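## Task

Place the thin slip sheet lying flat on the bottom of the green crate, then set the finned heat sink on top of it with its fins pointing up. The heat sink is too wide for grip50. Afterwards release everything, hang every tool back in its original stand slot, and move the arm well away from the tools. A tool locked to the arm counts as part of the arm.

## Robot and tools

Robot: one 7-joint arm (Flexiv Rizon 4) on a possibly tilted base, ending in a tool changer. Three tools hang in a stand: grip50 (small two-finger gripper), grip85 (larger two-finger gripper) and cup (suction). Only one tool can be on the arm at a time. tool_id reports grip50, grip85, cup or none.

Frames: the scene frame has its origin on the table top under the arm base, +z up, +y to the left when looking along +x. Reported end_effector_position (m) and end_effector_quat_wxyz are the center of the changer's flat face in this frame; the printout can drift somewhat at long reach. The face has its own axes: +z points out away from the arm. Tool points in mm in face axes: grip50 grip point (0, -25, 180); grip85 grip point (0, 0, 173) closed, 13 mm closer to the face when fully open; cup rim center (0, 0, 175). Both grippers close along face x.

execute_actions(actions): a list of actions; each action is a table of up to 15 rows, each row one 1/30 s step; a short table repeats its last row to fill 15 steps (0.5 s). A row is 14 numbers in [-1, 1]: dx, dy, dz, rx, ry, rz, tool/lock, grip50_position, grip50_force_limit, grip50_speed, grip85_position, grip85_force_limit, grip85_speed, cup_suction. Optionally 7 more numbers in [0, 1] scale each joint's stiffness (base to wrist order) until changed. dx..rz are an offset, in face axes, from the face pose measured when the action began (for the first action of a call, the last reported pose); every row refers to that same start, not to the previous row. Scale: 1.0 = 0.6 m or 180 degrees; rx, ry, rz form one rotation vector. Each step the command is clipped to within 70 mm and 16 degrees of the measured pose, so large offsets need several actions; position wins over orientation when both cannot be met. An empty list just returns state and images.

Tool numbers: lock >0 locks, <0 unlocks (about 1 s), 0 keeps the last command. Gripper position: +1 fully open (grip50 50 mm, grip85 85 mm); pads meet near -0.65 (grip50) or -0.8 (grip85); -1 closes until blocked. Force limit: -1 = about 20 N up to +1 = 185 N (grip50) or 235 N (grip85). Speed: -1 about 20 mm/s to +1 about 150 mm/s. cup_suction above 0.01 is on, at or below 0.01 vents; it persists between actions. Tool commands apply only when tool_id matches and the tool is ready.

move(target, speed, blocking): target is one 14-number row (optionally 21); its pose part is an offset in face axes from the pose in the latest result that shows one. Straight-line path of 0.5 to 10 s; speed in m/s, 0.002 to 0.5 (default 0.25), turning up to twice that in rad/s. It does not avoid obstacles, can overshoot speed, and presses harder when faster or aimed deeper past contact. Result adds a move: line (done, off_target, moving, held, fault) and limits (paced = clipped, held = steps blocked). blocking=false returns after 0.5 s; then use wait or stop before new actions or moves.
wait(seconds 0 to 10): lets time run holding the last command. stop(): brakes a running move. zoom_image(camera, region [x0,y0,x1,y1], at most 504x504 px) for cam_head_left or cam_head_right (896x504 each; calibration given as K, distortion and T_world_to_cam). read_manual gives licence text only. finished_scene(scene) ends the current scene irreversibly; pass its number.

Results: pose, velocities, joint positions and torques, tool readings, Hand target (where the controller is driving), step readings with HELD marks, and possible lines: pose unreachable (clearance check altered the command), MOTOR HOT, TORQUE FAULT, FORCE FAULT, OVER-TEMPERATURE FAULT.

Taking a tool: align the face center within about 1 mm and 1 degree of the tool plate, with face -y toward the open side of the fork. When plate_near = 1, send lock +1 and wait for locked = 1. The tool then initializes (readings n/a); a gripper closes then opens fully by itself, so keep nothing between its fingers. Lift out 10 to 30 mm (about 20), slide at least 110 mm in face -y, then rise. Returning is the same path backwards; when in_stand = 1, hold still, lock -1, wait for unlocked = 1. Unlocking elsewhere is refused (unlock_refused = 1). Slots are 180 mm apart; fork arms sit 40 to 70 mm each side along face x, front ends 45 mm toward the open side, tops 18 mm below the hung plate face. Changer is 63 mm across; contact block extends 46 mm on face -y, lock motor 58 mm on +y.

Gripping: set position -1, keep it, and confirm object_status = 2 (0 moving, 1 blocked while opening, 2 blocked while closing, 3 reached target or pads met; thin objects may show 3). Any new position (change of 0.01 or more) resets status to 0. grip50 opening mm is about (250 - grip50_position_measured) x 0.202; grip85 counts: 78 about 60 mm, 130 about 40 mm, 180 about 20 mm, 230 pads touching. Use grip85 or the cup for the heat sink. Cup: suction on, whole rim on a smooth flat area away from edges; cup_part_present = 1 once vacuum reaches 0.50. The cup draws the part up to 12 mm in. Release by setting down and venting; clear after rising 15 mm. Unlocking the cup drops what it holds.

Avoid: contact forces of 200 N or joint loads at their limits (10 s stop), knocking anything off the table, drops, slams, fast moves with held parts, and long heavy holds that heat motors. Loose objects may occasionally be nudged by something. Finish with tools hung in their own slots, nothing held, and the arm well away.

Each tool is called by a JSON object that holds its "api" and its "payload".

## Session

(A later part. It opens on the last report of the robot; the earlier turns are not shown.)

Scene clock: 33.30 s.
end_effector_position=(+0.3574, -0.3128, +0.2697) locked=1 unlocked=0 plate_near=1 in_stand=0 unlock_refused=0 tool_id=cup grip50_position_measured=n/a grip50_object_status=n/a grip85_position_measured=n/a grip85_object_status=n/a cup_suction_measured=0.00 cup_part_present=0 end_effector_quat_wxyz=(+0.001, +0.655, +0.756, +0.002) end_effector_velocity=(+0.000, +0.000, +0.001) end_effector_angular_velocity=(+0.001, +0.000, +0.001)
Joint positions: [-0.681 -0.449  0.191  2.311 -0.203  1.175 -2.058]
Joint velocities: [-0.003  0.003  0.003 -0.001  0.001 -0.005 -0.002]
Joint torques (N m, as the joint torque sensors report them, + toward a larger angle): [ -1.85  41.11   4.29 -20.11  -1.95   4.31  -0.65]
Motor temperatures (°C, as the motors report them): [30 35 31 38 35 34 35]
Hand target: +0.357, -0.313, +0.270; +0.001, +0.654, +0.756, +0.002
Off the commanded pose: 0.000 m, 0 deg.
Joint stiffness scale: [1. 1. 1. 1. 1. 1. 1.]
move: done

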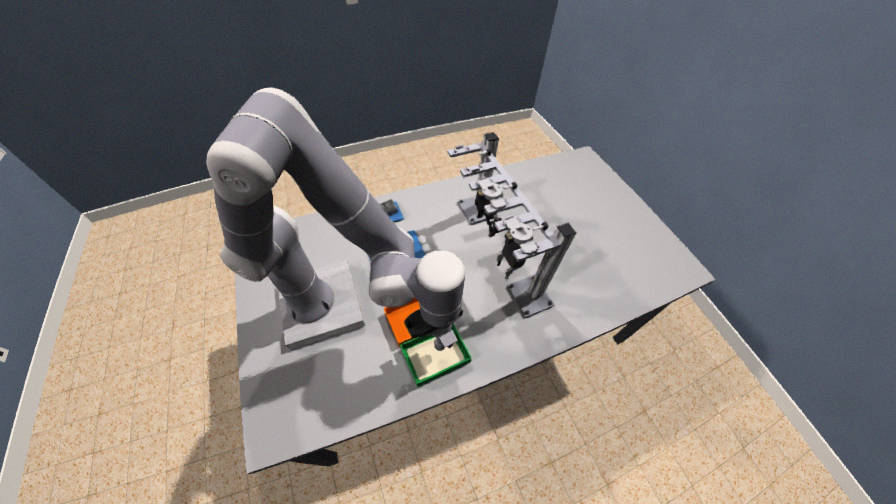

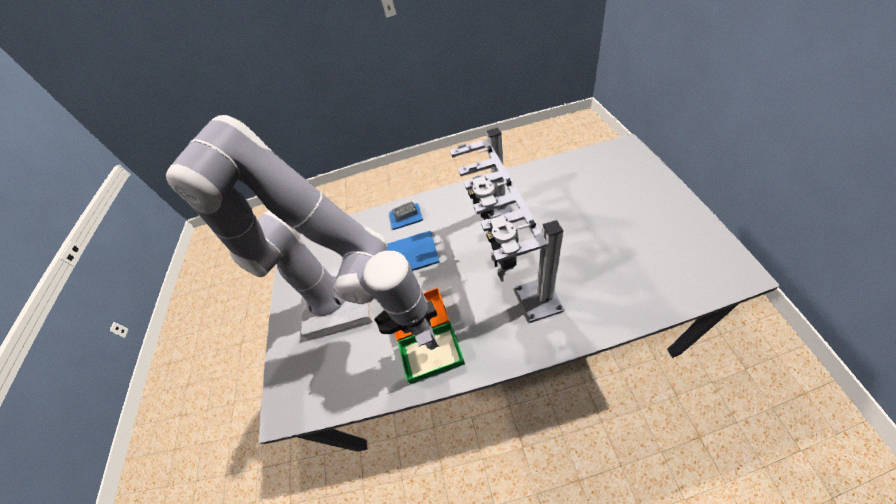

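{"api": "move", "payload": {"target": [0.75759,0.38625,-0.21832,0.00129,0.00046,0.03919,0,1,0,0,1,0,0,0], "speed": 0.3}}

{"api": "zoom_image", "payload": {"camera": "cam_head_left", "region": [380, 300, 490, 400]}}

{"api": "zoom_image", "payload": {"camera": "cam_head_right", "region": [380, 295, 490, 395]}}

Scene clock: 37.00 s.
end_effector_position=(+0.5217, +0.1686, +0.4020) locked=1 unlocked=0 plate_near=1 in_stand=0 unlock_refused=0 tool_id=cup grip50_position_measured=n/a grip50_object_status=n/a grip85_position_measured=n/a grip85_object_status=n/a cup_suction_measured=0.00 cup_part_present=0 end_effector_quat_wxyz=(+0.001, +0.700, +0.715, +0.000) end_effector_velocity=(+0.001, +0.001, +0.001) end_effector_angular_velocity=(-0.000, -0.000, -0.002)
Joint positions: [ 0.038 -0.362  0.526  1.977 -0.234  0.709 -0.925]
Joint velocities: [ 0.002 -0.002 -0.    -0.005 -0.001 -0.003  0.004]
Joint torques (N m, as the joint torque sensors report them, + toward a larger angle): [  0.78  42.94   6.06 -30.02  -4.9    4.36   1.2 ]
Motor temperatures (°C, as the motors report them): [30 35 31 39 35 34 35]
Hand target: +0.522, +0.169, +0.402; +0.001, +0.700, +0.714, -0.000
Off the commanded pose: 0.002 m, 0 deg.
Joint stiffness scale: [1. 1. 1. 1. 1. 1. 1.]
move: done

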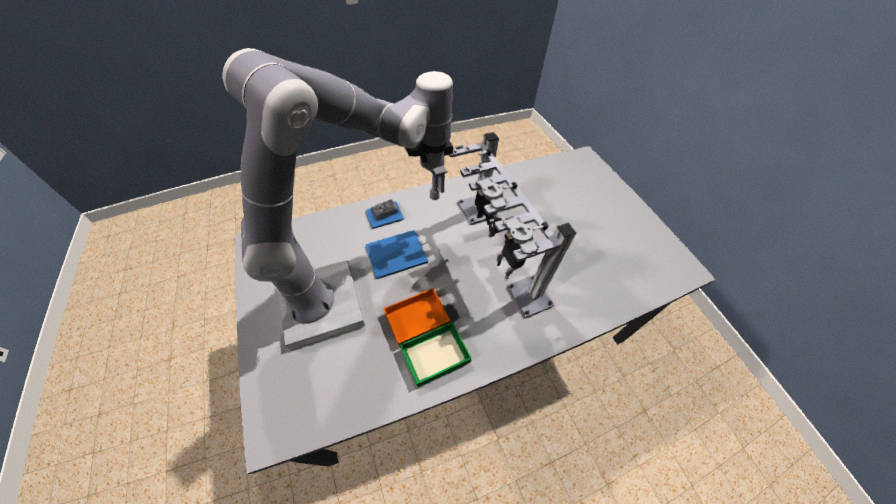

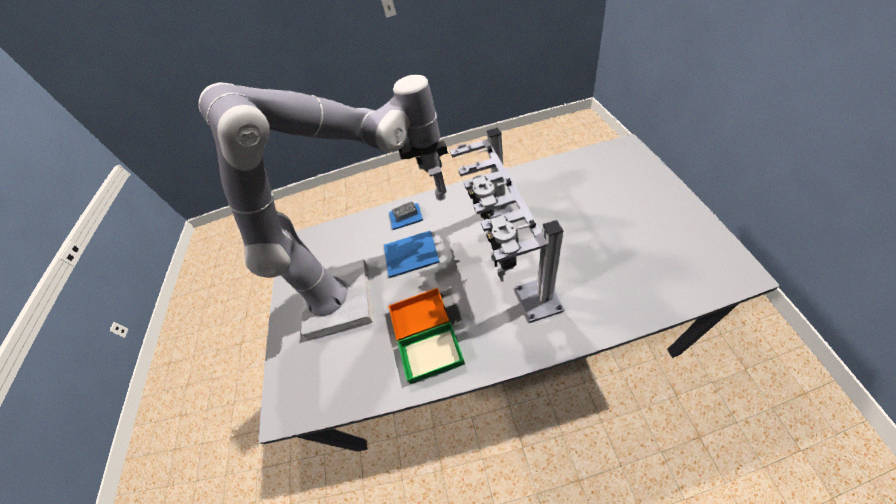

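Region (380, 300, 490, 400) of cam_head_left's 896x504 image, scaled by 4.582, with more detail than that image has; it fills the top 458 rows of this view, and the rest is white.

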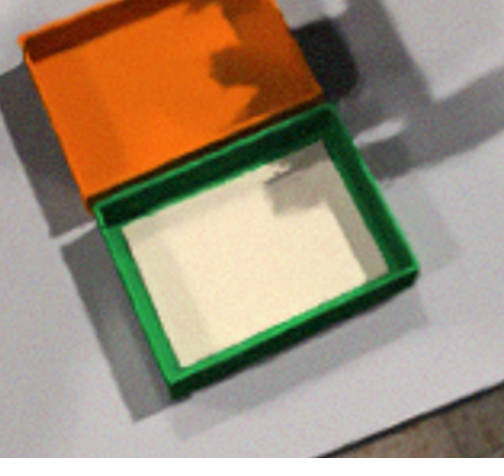

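Region (380, 295, 490, 395) of cam_head_right's 896x504 image, scaled by 4.582, with more detail than that image has; it fills the top 458 rows of this view, and the rest is white.

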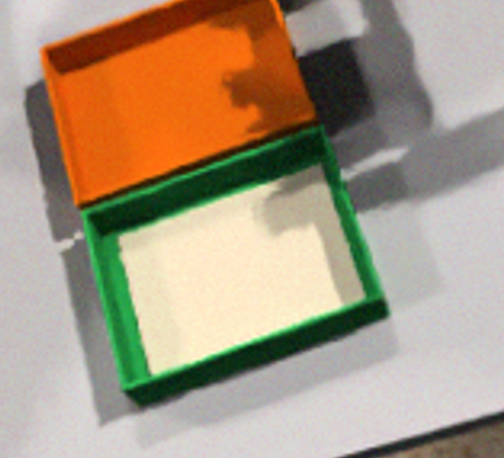

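{"api": "execute_actions", "payload": {"actions": []}}

Scene clock: 37.83 s.
end_effector_position=(+0.5217, +0.1687, +0.4020) locked=1 unlocked=0 plate_near=1 in_stand=0 unlock_refused=0 tool_id=cup grip50_position_measured=n/a grip50_object_status=n/a grip85_position_measured=n/a grip85_object_status=n/a cup_suction_measured=0.00 cup_part_present=0 end_effector_quat_wxyz=(+0.001, +0.700, +0.715, +0.000) end_effector_velocity=(+0.000, +0.000, +0.000) end_effector_angular_velocity=(+0.000, -0.000, -0.001)
Joint positions: [ 0.038 -0.362  0.526  1.976 -0.234  0.709 -0.925]
Joint velocities: [ 0.    -0.     0.    -0.001 -0.    -0.     0.001]
Joint torques (N m, as the joint torque sensors report them, + toward a larger angle): [  1.47  42.08   5.9  -29.98  -5.07   4.52   1.11]
Motor temperatures (°C, as the motors report them): [30 35 31 39 35 34 35]
Hand target: +0.522, +0.169, +0.402; +0.001, +0.700, +0.714, -0.000
Off the commanded pose: 0.002 m, 0 deg.
Joint stiffness scale: [1. 1. 1. 1. 1. 1. 1.]

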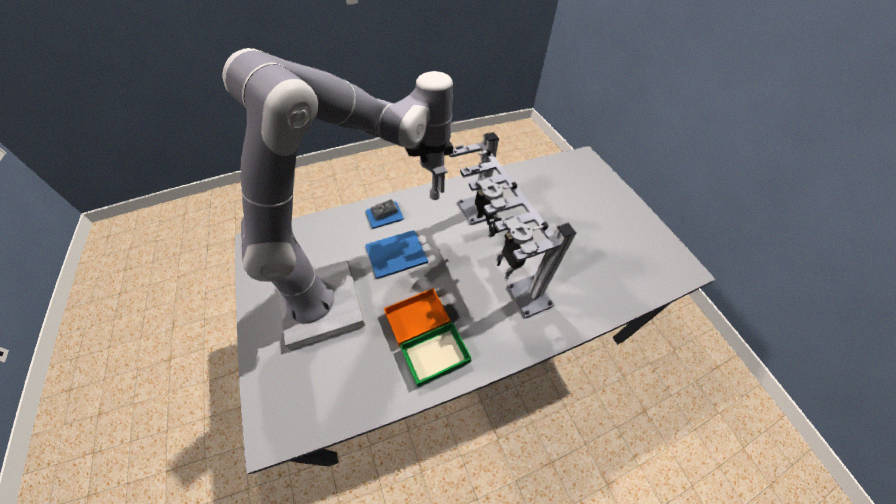

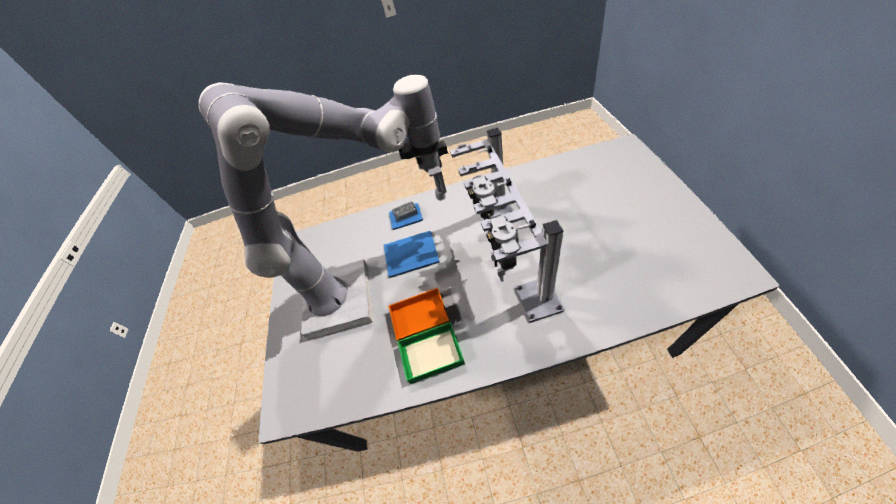

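{"api": "move", "payload": {"target": [0.0015,0.19975,0,0.0004,0.0013,0.0002,0,1,0,0,1,0,0,0], "speed": 0.15}}

Scene clock: 39.20 s.
end_effector_position=(+0.6415, +0.1721, +0.4028) locked=1 unlocked=0 plate_near=1 in_stand=0 unlock_refused=0 tool_id=cup grip50_position_measured=n/a grip50_object_status=n/a grip85_position_measured=n/a grip85_object_status=n/a cup_suction_measured=0.00 cup_part_present=0 end_effector_quat_wxyz=(-0.001, +0.700, +0.714, +0.001) end_effector_velocity=(+0.001, +0.000, -0.000) end_effector_angular_velocity=(-0.001, +0.000, +0.001)
Joint positions: [ 0.079 -0.596  0.458  1.617 -0.291  0.574 -0.986]
Joint velocities: [ 0.    -0.002  0.    -0.004 -0.001 -0.002 -0.   ]
Joint torques (N m, as the joint torque sensors report them, + toward a larger angle): [  1.12  55.96   9.78 -32.11  -5.46   4.72  -0.64]
Motor temperatures (°C, as the motors report them): [30 35 31 39 35 34 35]
Hand target: +0.642, +0.172, +0.403; -0.001, +0.700, +0.714, +0.001
Off the commanded pose: 0.001 m, 0 deg.
Joint stiffness scale: [1. 1. 1. 1. 1. 1. 1.]
move: done

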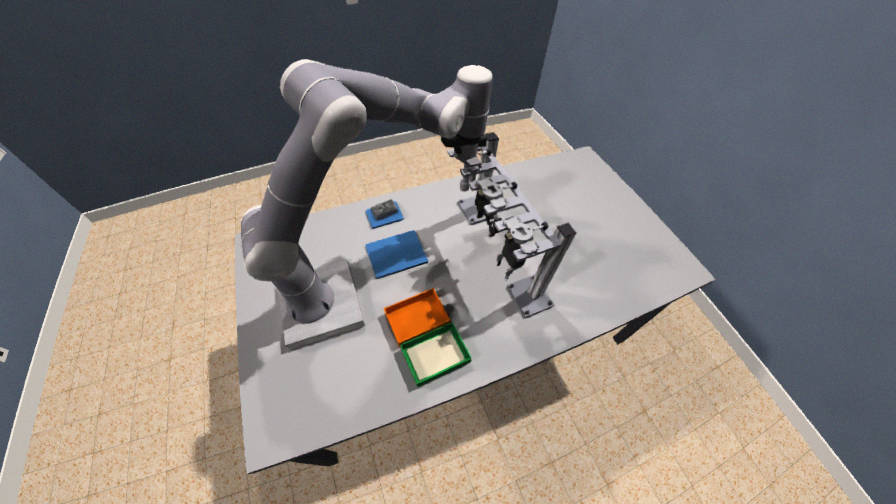

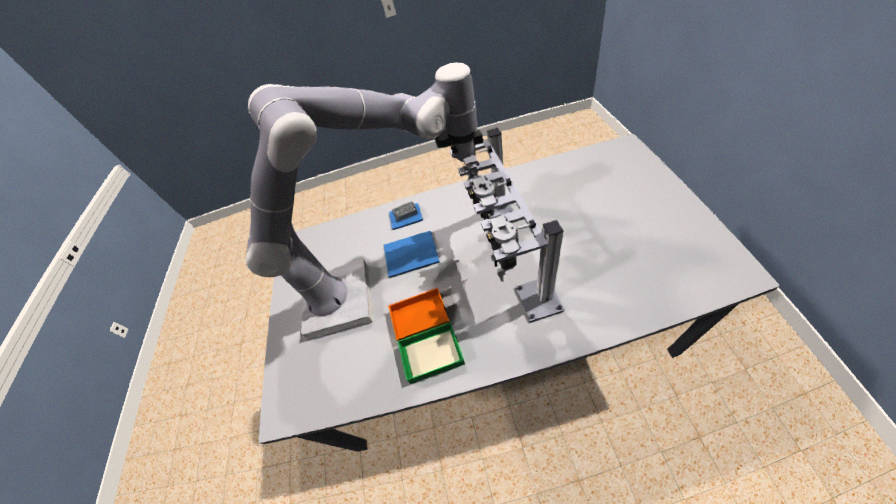

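{"api": "move", "payload": {"target": [0,0,0.023,0,0,0,0,1,0,0,1,0,0,0], "speed": 0.03}}

Scene clock: 40.10 s.
end_effector_position=(+0.6415, +0.1722, +0.3892) locked=1 unlocked=0 plate_near=1 in_stand=0 unlock_refused=0 tool_id=cup grip50_position_measured=n/a grip50_object_status=n/a grip85_position_measured=n/a grip85_object_status=n/a cup_suction_measured=0.00 cup_part_present=0 end_effector_quat_wxyz=(-0.001, +0.700, +0.714, +0.001) end_effector_velocity=(+0.000, +0.000, -0.001) end_effector_angular_velocity=(+0.000, -0.000, -0.000)
Joint positions: [ 0.083 -0.612  0.451  1.631 -0.3    0.604 -0.981]
Joint velocities: [ 0.001 -0.001 -0.001  0.001 -0.     0.002  0.001]
Joint torques (N m, as the joint torque sensors report them, + toward a larger angle): [  1.59  56.25   9.22 -30.05  -5.35   6.12   1.14]
Motor temperatures (°C, as the motors report them): [30 35 31 39 35 34 35]
Hand target: +0.642, +0.172, +0.389; -0.001, +0.700, +0.714, +0.001
Off the commanded pose: 0.000 m, 0 deg.
Joint stiffness scale: [1. 1. 1. 1. 1. 1. 1.]
move: done

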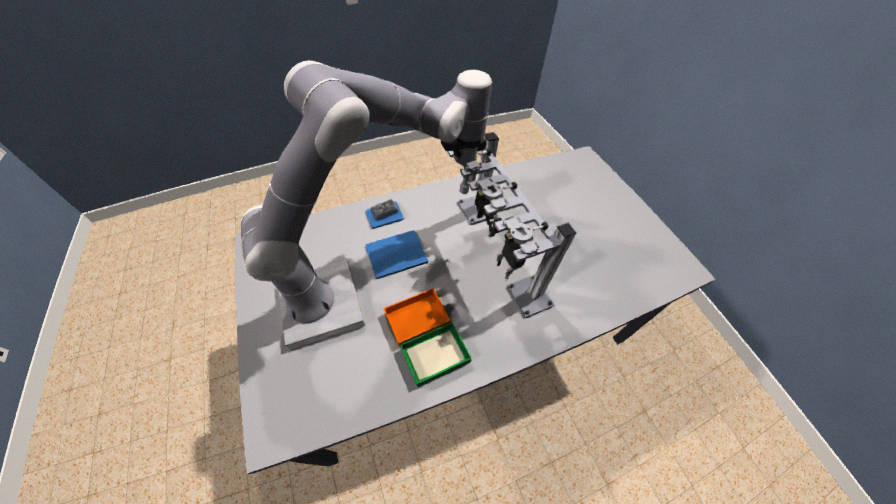

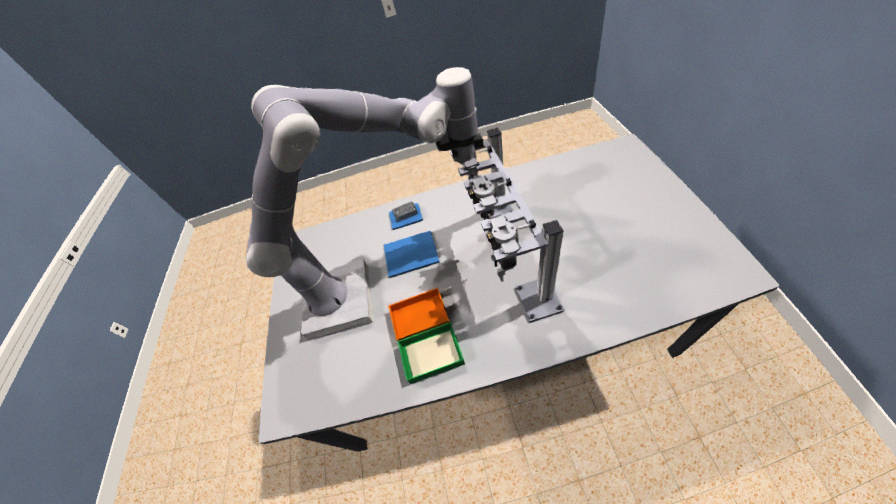

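{"api": "move", "payload": {"target": [0,0,0.0117,0,0,0,0,1,0,0,1,0,0,0], "speed": 0.015}}

Scene clock: 40.93 s.
end_effector_position=(+0.6415, +0.1721, +0.3823) locked=1 unlocked=0 plate_near=1 in_stand=1 unlock_refused=0 tool_id=cup grip50_position_measured=n/a grip50_object_status=n/a grip85_position_measured=n/a grip85_object_status=n/a cup_suction_measured=0.00 cup_part_present=0 end_effector_quat_wxyz=(-0.001, +0.700, +0.714, +0.001) end_effector_velocity=(+0.000, +0.000, -0.000) end_effector_angular_velocity=(+0.001, -0.001, -0.000)
Joint positions: [ 0.085 -0.62   0.447  1.638 -0.304  0.618 -0.978]
Joint velocities: [ 0.001 -0.    -0.001  0.     0.     0.002 -0.   ]
Joint torques (N m, as the joint torque sensors report them, + toward a larger angle): [  1.15  56.45   9.19 -30.05  -5.4    6.33   1.12]
Motor temperatures (°C, as the motors report them): [30 35 31 39 35 34 35]
Hand target: +0.642, +0.172, +0.382; -0.001, +0.700, +0.714, +0.001
Off the commanded pose: 0.000 m, 0 deg.
Joint stiffness scale: [1. 1. 1. 1. 1. 1. 1.]
move: done

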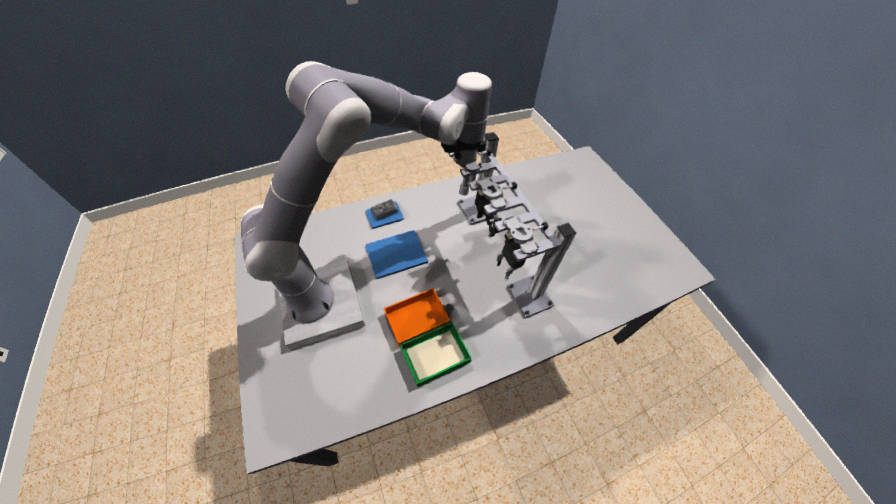

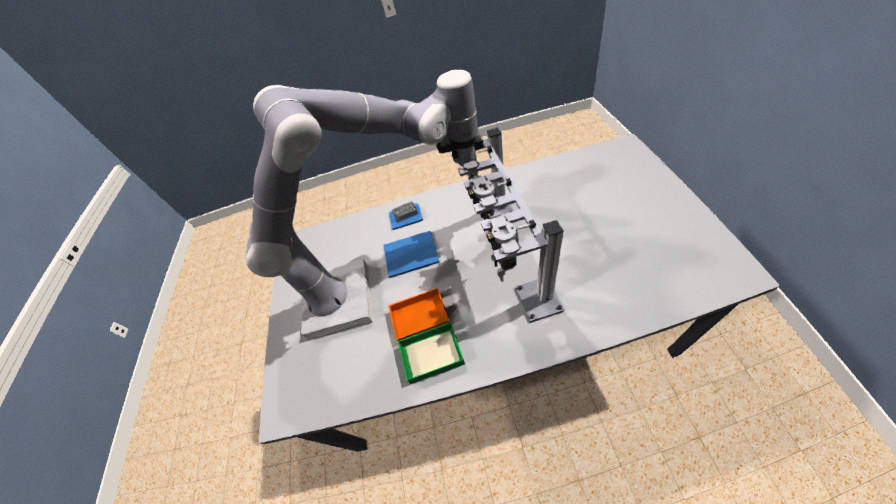

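{"api": "execute_actions", "payload": {"actions": [[[0,0,0,0,0,0,-1,1,0,0,1,0,0,0]]]}}

{"api": "wait", "payload": {"seconds": 0.8}}

Scene clock: 41.60 s.
end_effector_position=(+0.6415, +0.1721, +0.3822) locked=0 unlocked=0 plate_near=1 in_stand=1 unlock_refused=0 tool_id=none grip50_position_measured=n/a grip50_object_status=n/a grip85_position_measured=n/a grip85_object_status=n/a cup_suction_measured=n/a cup_part_present=n/a end_effector_quat_wxyz=(-0.001, +0.700, +0.714, +0.001) end_effector_velocity=(-0.000, -0.000, -0.000) end_effector_angular_velocity=(-0.001, +0.001, +0.001)
Joint positions: [ 0.085 -0.62   0.447  1.638 -0.304  0.618 -0.978]
Joint velocities: [ 0.     0.    -0.     0.    -0.    -0.    -0.001]
Joint torques (N m, as the joint torque sensors report them, + toward a larger angle): [ -0.15  52.18   9.68 -27.62  -4.11   4.04   0.12]
Motor temperatures (°C, as the motors report them): [30 35 31 39 35 34 35]
Hand target: +0.642, +0.172, +0.382; -0.001, +0.700, +0.714, +0.001
Off the commanded pose: 0.000 m, 0 deg.
Joint stiffness scale: [1. 1. 1. 1. 1. 1. 1.]
Step readings (end_effector_position):
0: (+0.6415, +0.1721, +0.3823)
1: (+0.6415, +0.1721, +0.3822)
2: (+0.6415, +0.1721, +0.3822)
4: (+0.6415, +0.1721, +0.3822)
8: (+0.6415, +0.1721, +0.3821)
15: end_effector_position above

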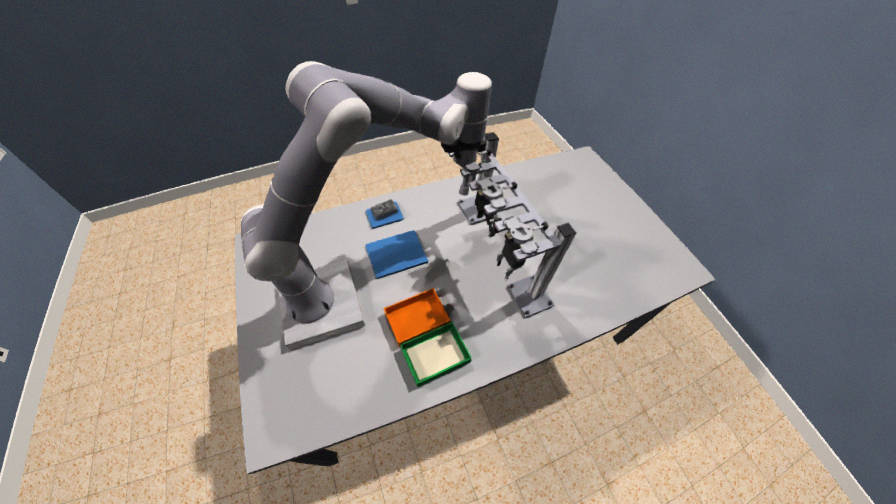

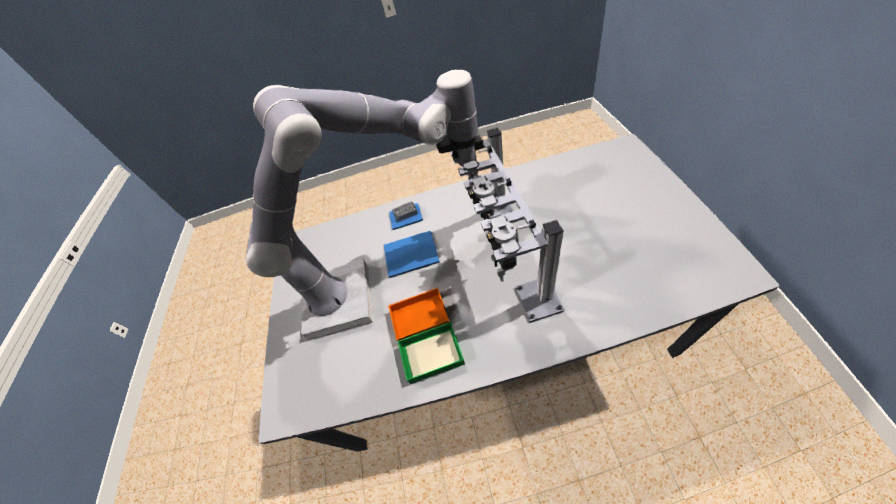

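Scene clock: 42.40 s.
end_effector_position=(+0.6415, +0.1721, +0.3822) locked=0 unlocked=1 plate_near=1 in_stand=1 unlock_refused=0 tool_id=none grip50_position_measured=n/a grip50_object_status=n/a grip85_position_measured=n/a grip85_object_status=n/a cup_suction_measured=n/a cup_part_present=n/a end_effector_quat_wxyz=(-0.001, +0.700, +0.714, +0.001) end_effector_velocity=(+0.000, +0.000, +0.000) end_effector_angular_velocity=(+0.000, -0.000, +0.000)
Joint positions: [ 0.085 -0.62   0.447  1.638 -0.304  0.618 -0.978]
Joint velocities: [ 0.    -0.    -0.    -0.     0.     0.    -0.001]
Joint torques (N m, as the joint torque sensors report them, + toward a larger angle): [ -0.51  52.33   9.65 -27.6   -4.04   4.11   0.11]
Motor temperatures (°C, as the motors report them): [30 35 31 39 35 34 35]
Hand target: +0.642, +0.172, +0.382; -0.001, +0.700, +0.714, +0.001
Off the commanded pose: 0.000 m, 0 deg.
Joint stiffness scale: [1. 1. 1. 1. 1. 1. 1.]
wait: 0.80 s; at rest by 0.20 s

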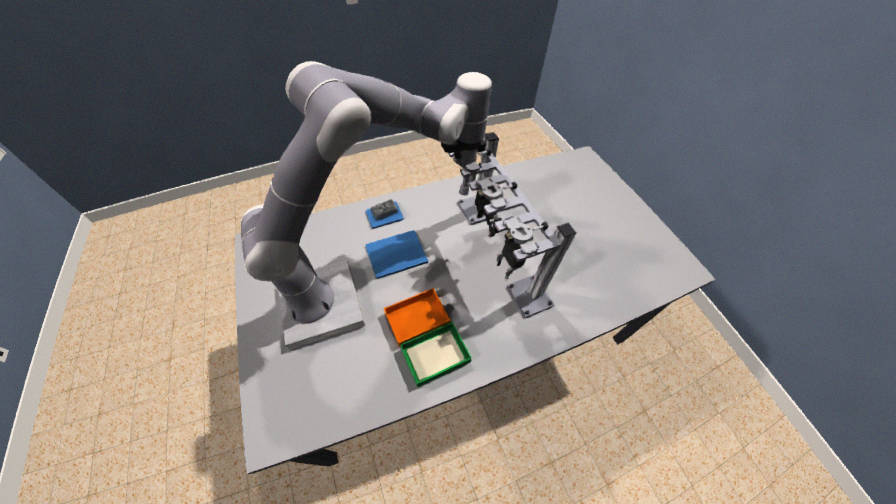

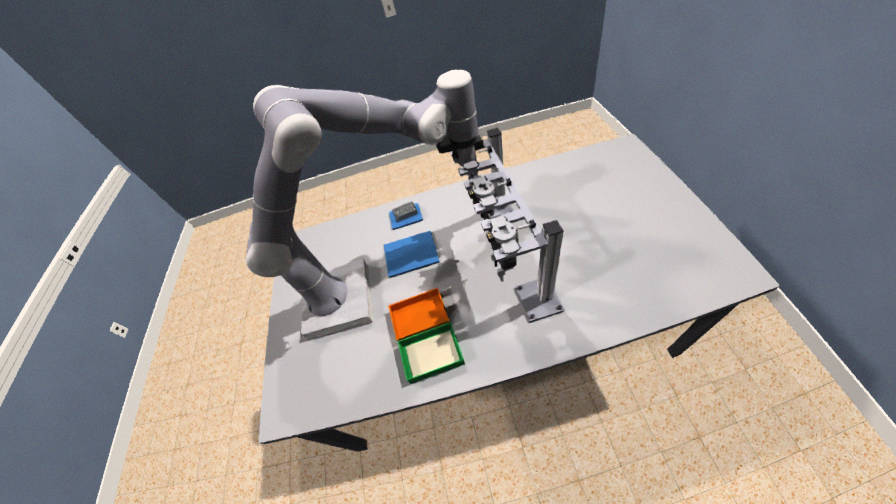

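{"api": "move", "payload": {"target": [0,0,-0.05,0,0,0,0,1,0,0,1,0,0,0], "speed": 0.06}}

Scene clock: 43.43 s.
end_effector_position=(+0.6414, +0.1720, +0.4120) locked=0 unlocked=1 plate_near=0 in_stand=0 unlock_refused=0 tool_id=none grip50_position_measured=n/a grip50_object_status=n/a grip85_position_measured=n/a grip85_object_status=n/a cup_suction_measured=n/a cup_part_present=n/a end_effector_quat_wxyz=(-0.001, +0.700, +0.714, +0.001) end_effector_velocity=(-0.000, +0.000, +0.001) end_effector_angular_velocity=(+0.001, +0.000, -0.000)
Joint positions: [ 0.077 -0.585  0.462  1.607 -0.285  0.554 -0.99 ]
Joint velocities: [-0.     0.001  0.001 -0.002  0.001 -0.003 -0.001]
Joint torques (N m, as the joint torque sensors report them, + toward a larger angle): [ -1.48  51.87   9.97 -28.54  -3.93   3.69  -0.59]
Motor temperatures (°C, as the motors report them): [30 35 31 39 35 34 35]
Hand target: +0.641, +0.172, +0.412; -0.001, +0.700, +0.714, +0.001
Off the commanded pose: 0.000 m, 0 deg.
Joint stiffness scale: [1. 1. 1. 1. 1. 1. 1.]
move: done

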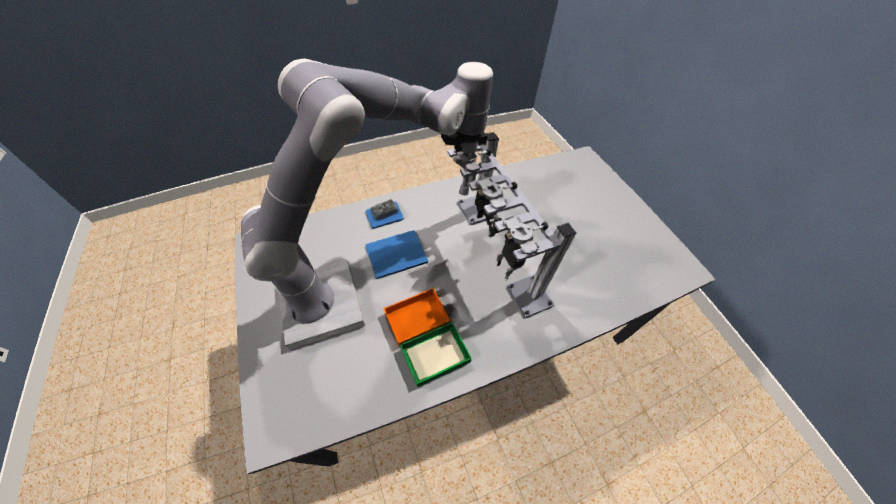

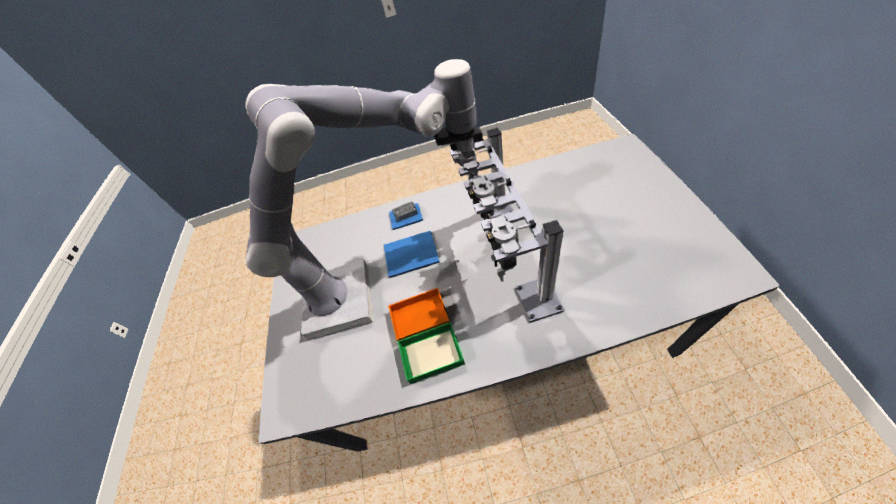

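{"api": "move", "payload": {"target": [-0.29938,-0.0006,0.0158,0,0,0,0,1,0,0,1,0,0,0], "speed": 0.2}}

Scene clock: 45.23 s.
end_effector_position=(+0.6441, -0.0071, +0.4013) locked=0 unlocked=1 plate_near=0 in_stand=0 unlock_refused=0 tool_id=none grip50_position_measured=n/a grip50_object_status=n/a grip85_position_measured=n/a grip85_object_status=n/a cup_suction_measured=n/a cup_part_present=n/a end_effector_quat_wxyz=(-0.002, +0.700, +0.714, +0.001) end_effector_velocity=(+0.000, -0.002, -0.000) end_effector_angular_velocity=(+0.000, -0.000, -0.000)
Joint positions: [-0.167 -0.545  0.417  1.686 -0.248  0.605 -1.275]
Joint velocities: [-0.003 -0.    -0.     0.    -0.     0.    -0.003]
Joint torques (N m, as the joint torque sensors report them, + toward a larger angle): [ -1.34  48.97   8.82 -28.21  -3.75   5.07  -0.65]
Motor temperatures (°C, as the motors report them): [30 36 31 40 35 34 35]
Hand target: +0.644, -0.007, +0.401; -0.002, +0.700, +0.714, +0.002
Off the commanded pose: 0.001 m, 0 deg.
Joint stiffness scale: [1. 1. 1. 1. 1. 1. 1.]
move: done

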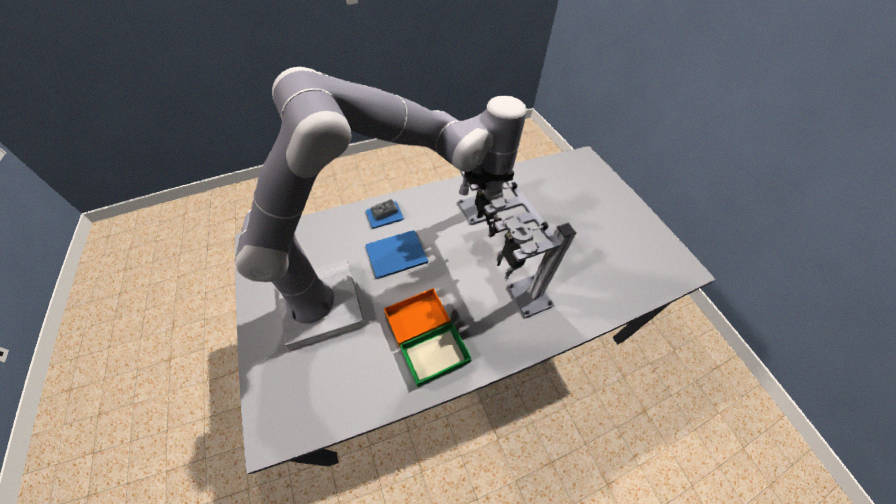

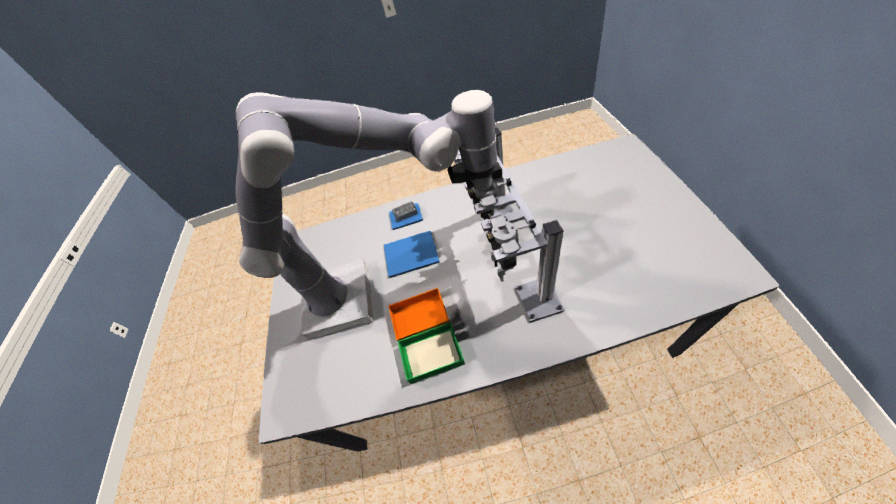

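{"api": "move", "payload": {"target": [-0.0008,0.0008,0.0155,-0.0002,-0.0007,0,0,1,0,0,1,0,0,0], "speed": 0.03}}

Scene clock: 46.27 s.
end_effector_position=(+0.6446, -0.0076, +0.3922) locked=0 unlocked=1 plate_near=0 in_stand=0 unlock_refused=0 tool_id=none grip50_position_measured=n/a grip50_object_status=n/a grip85_position_measured=n/a grip85_object_status=n/a cup_suction_measured=n/a cup_part_present=n/a end_effector_quat_wxyz=(-0.001, +0.700, +0.714, +0.001) end_effector_velocity=(+0.000, -0.000, -0.001) end_effector_angular_velocity=(-0.000, -0.001, -0.000)
Joint positions: [-0.164 -0.557  0.411  1.695 -0.256  0.625 -1.271]
Joint velocities: [ 0.001 -0.001 -0.001  0.001 -0.001  0.003  0.001]
Joint torques (N m, as the joint torque sensors report them, + toward a larger angle): [  1.11  49.9    7.14 -26.67  -4.92   5.02   1.18]
Motor temperatures (°C, as the motors report them): [30 36 31 40 35 34 35]
Hand target: +0.645, -0.008, +0.392; -0.001, +0.700, +0.714, +0.001
Off the commanded pose: 0.000 m, 0 deg.
Joint stiffness scale: [1. 1. 1. 1. 1. 1. 1.]
move: done

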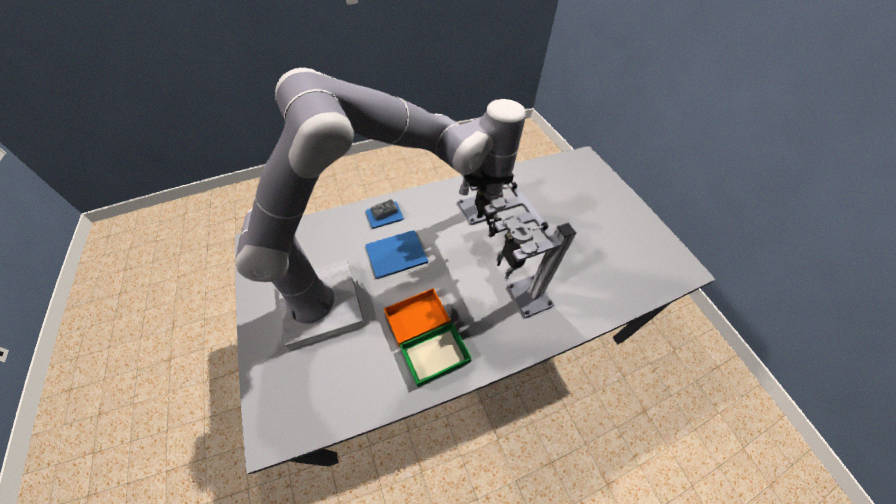

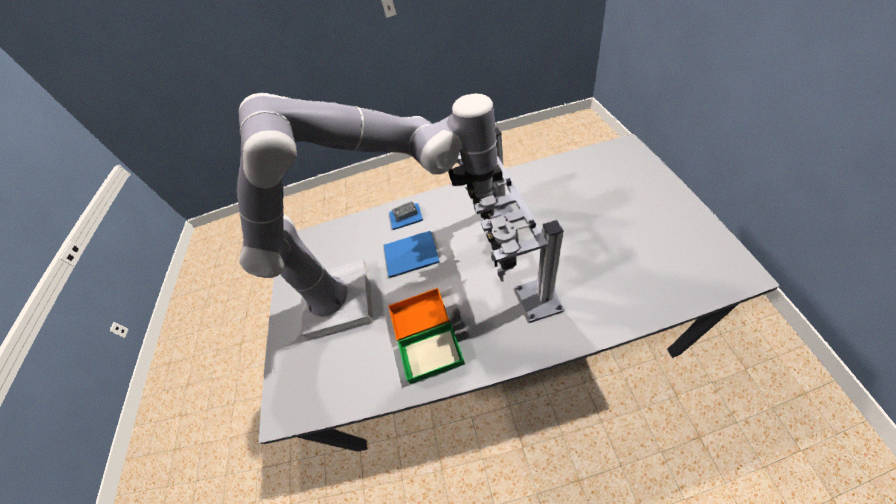

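{"api": "move", "payload": {"target": [0,0,0.0168,0,0,0,0,1,0,0,1,0,0,0], "speed": 0.015}}

Scene clock: 47.33 s.
end_effector_position=(+0.6447, -0.0074, +0.3825) locked=0 unlocked=1 plate_near=1 in_stand=1 unlock_refused=0 tool_id=none grip50_position_measured=n/a grip50_object_status=n/a grip85_position_measured=n/a grip85_object_status=n/a cup_suction_measured=n/a cup_part_present=n/a end_effector_quat_wxyz=(-0.001, +0.700, +0.714, +0.001) end_effector_velocity=(+0.000, -0.000, -0.001) end_effector_angular_velocity=(+0.000, -0.000, +0.000)
Joint positions: [-0.161 -0.57   0.406  1.704 -0.262  0.647 -1.267]
Joint velocities: [ 0.    -0.001 -0.001  0.001 -0.     0.002 -0.   ]
Joint torques (N m, as the joint torque sensors report them, + toward a larger angle): [  0.63  48.49   6.37 -25.21  -4.27   4.7    1.05]
Motor temperatures (°C, as the motors report them): [30 36 31 40 35 34 35]
Hand target: +0.645, -0.008, +0.382; -0.001, +0.700, +0.714, +0.001
Off the commanded pose: 0.000 m, 0 deg.
Joint stiffness scale: [1. 1. 1. 1. 1. 1. 1.]
move: done

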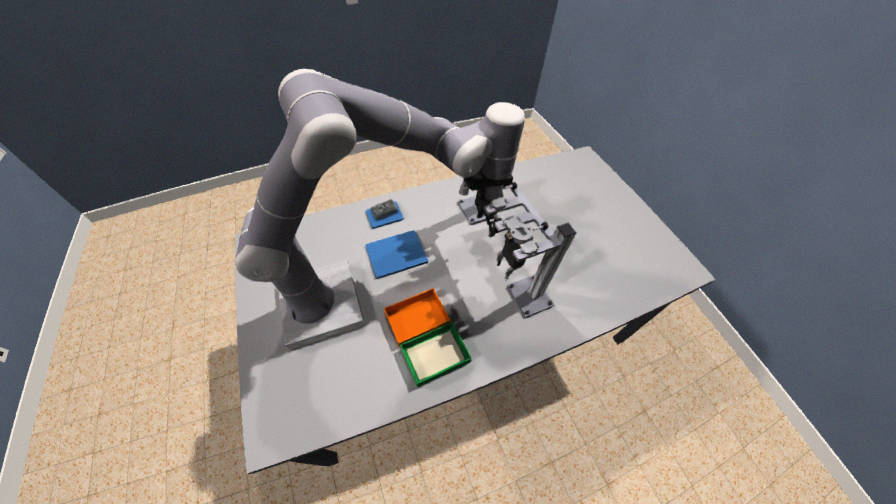

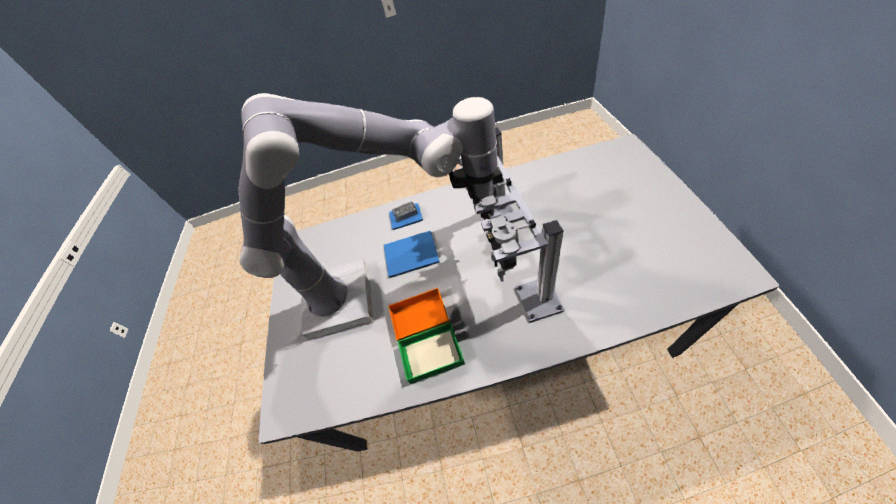

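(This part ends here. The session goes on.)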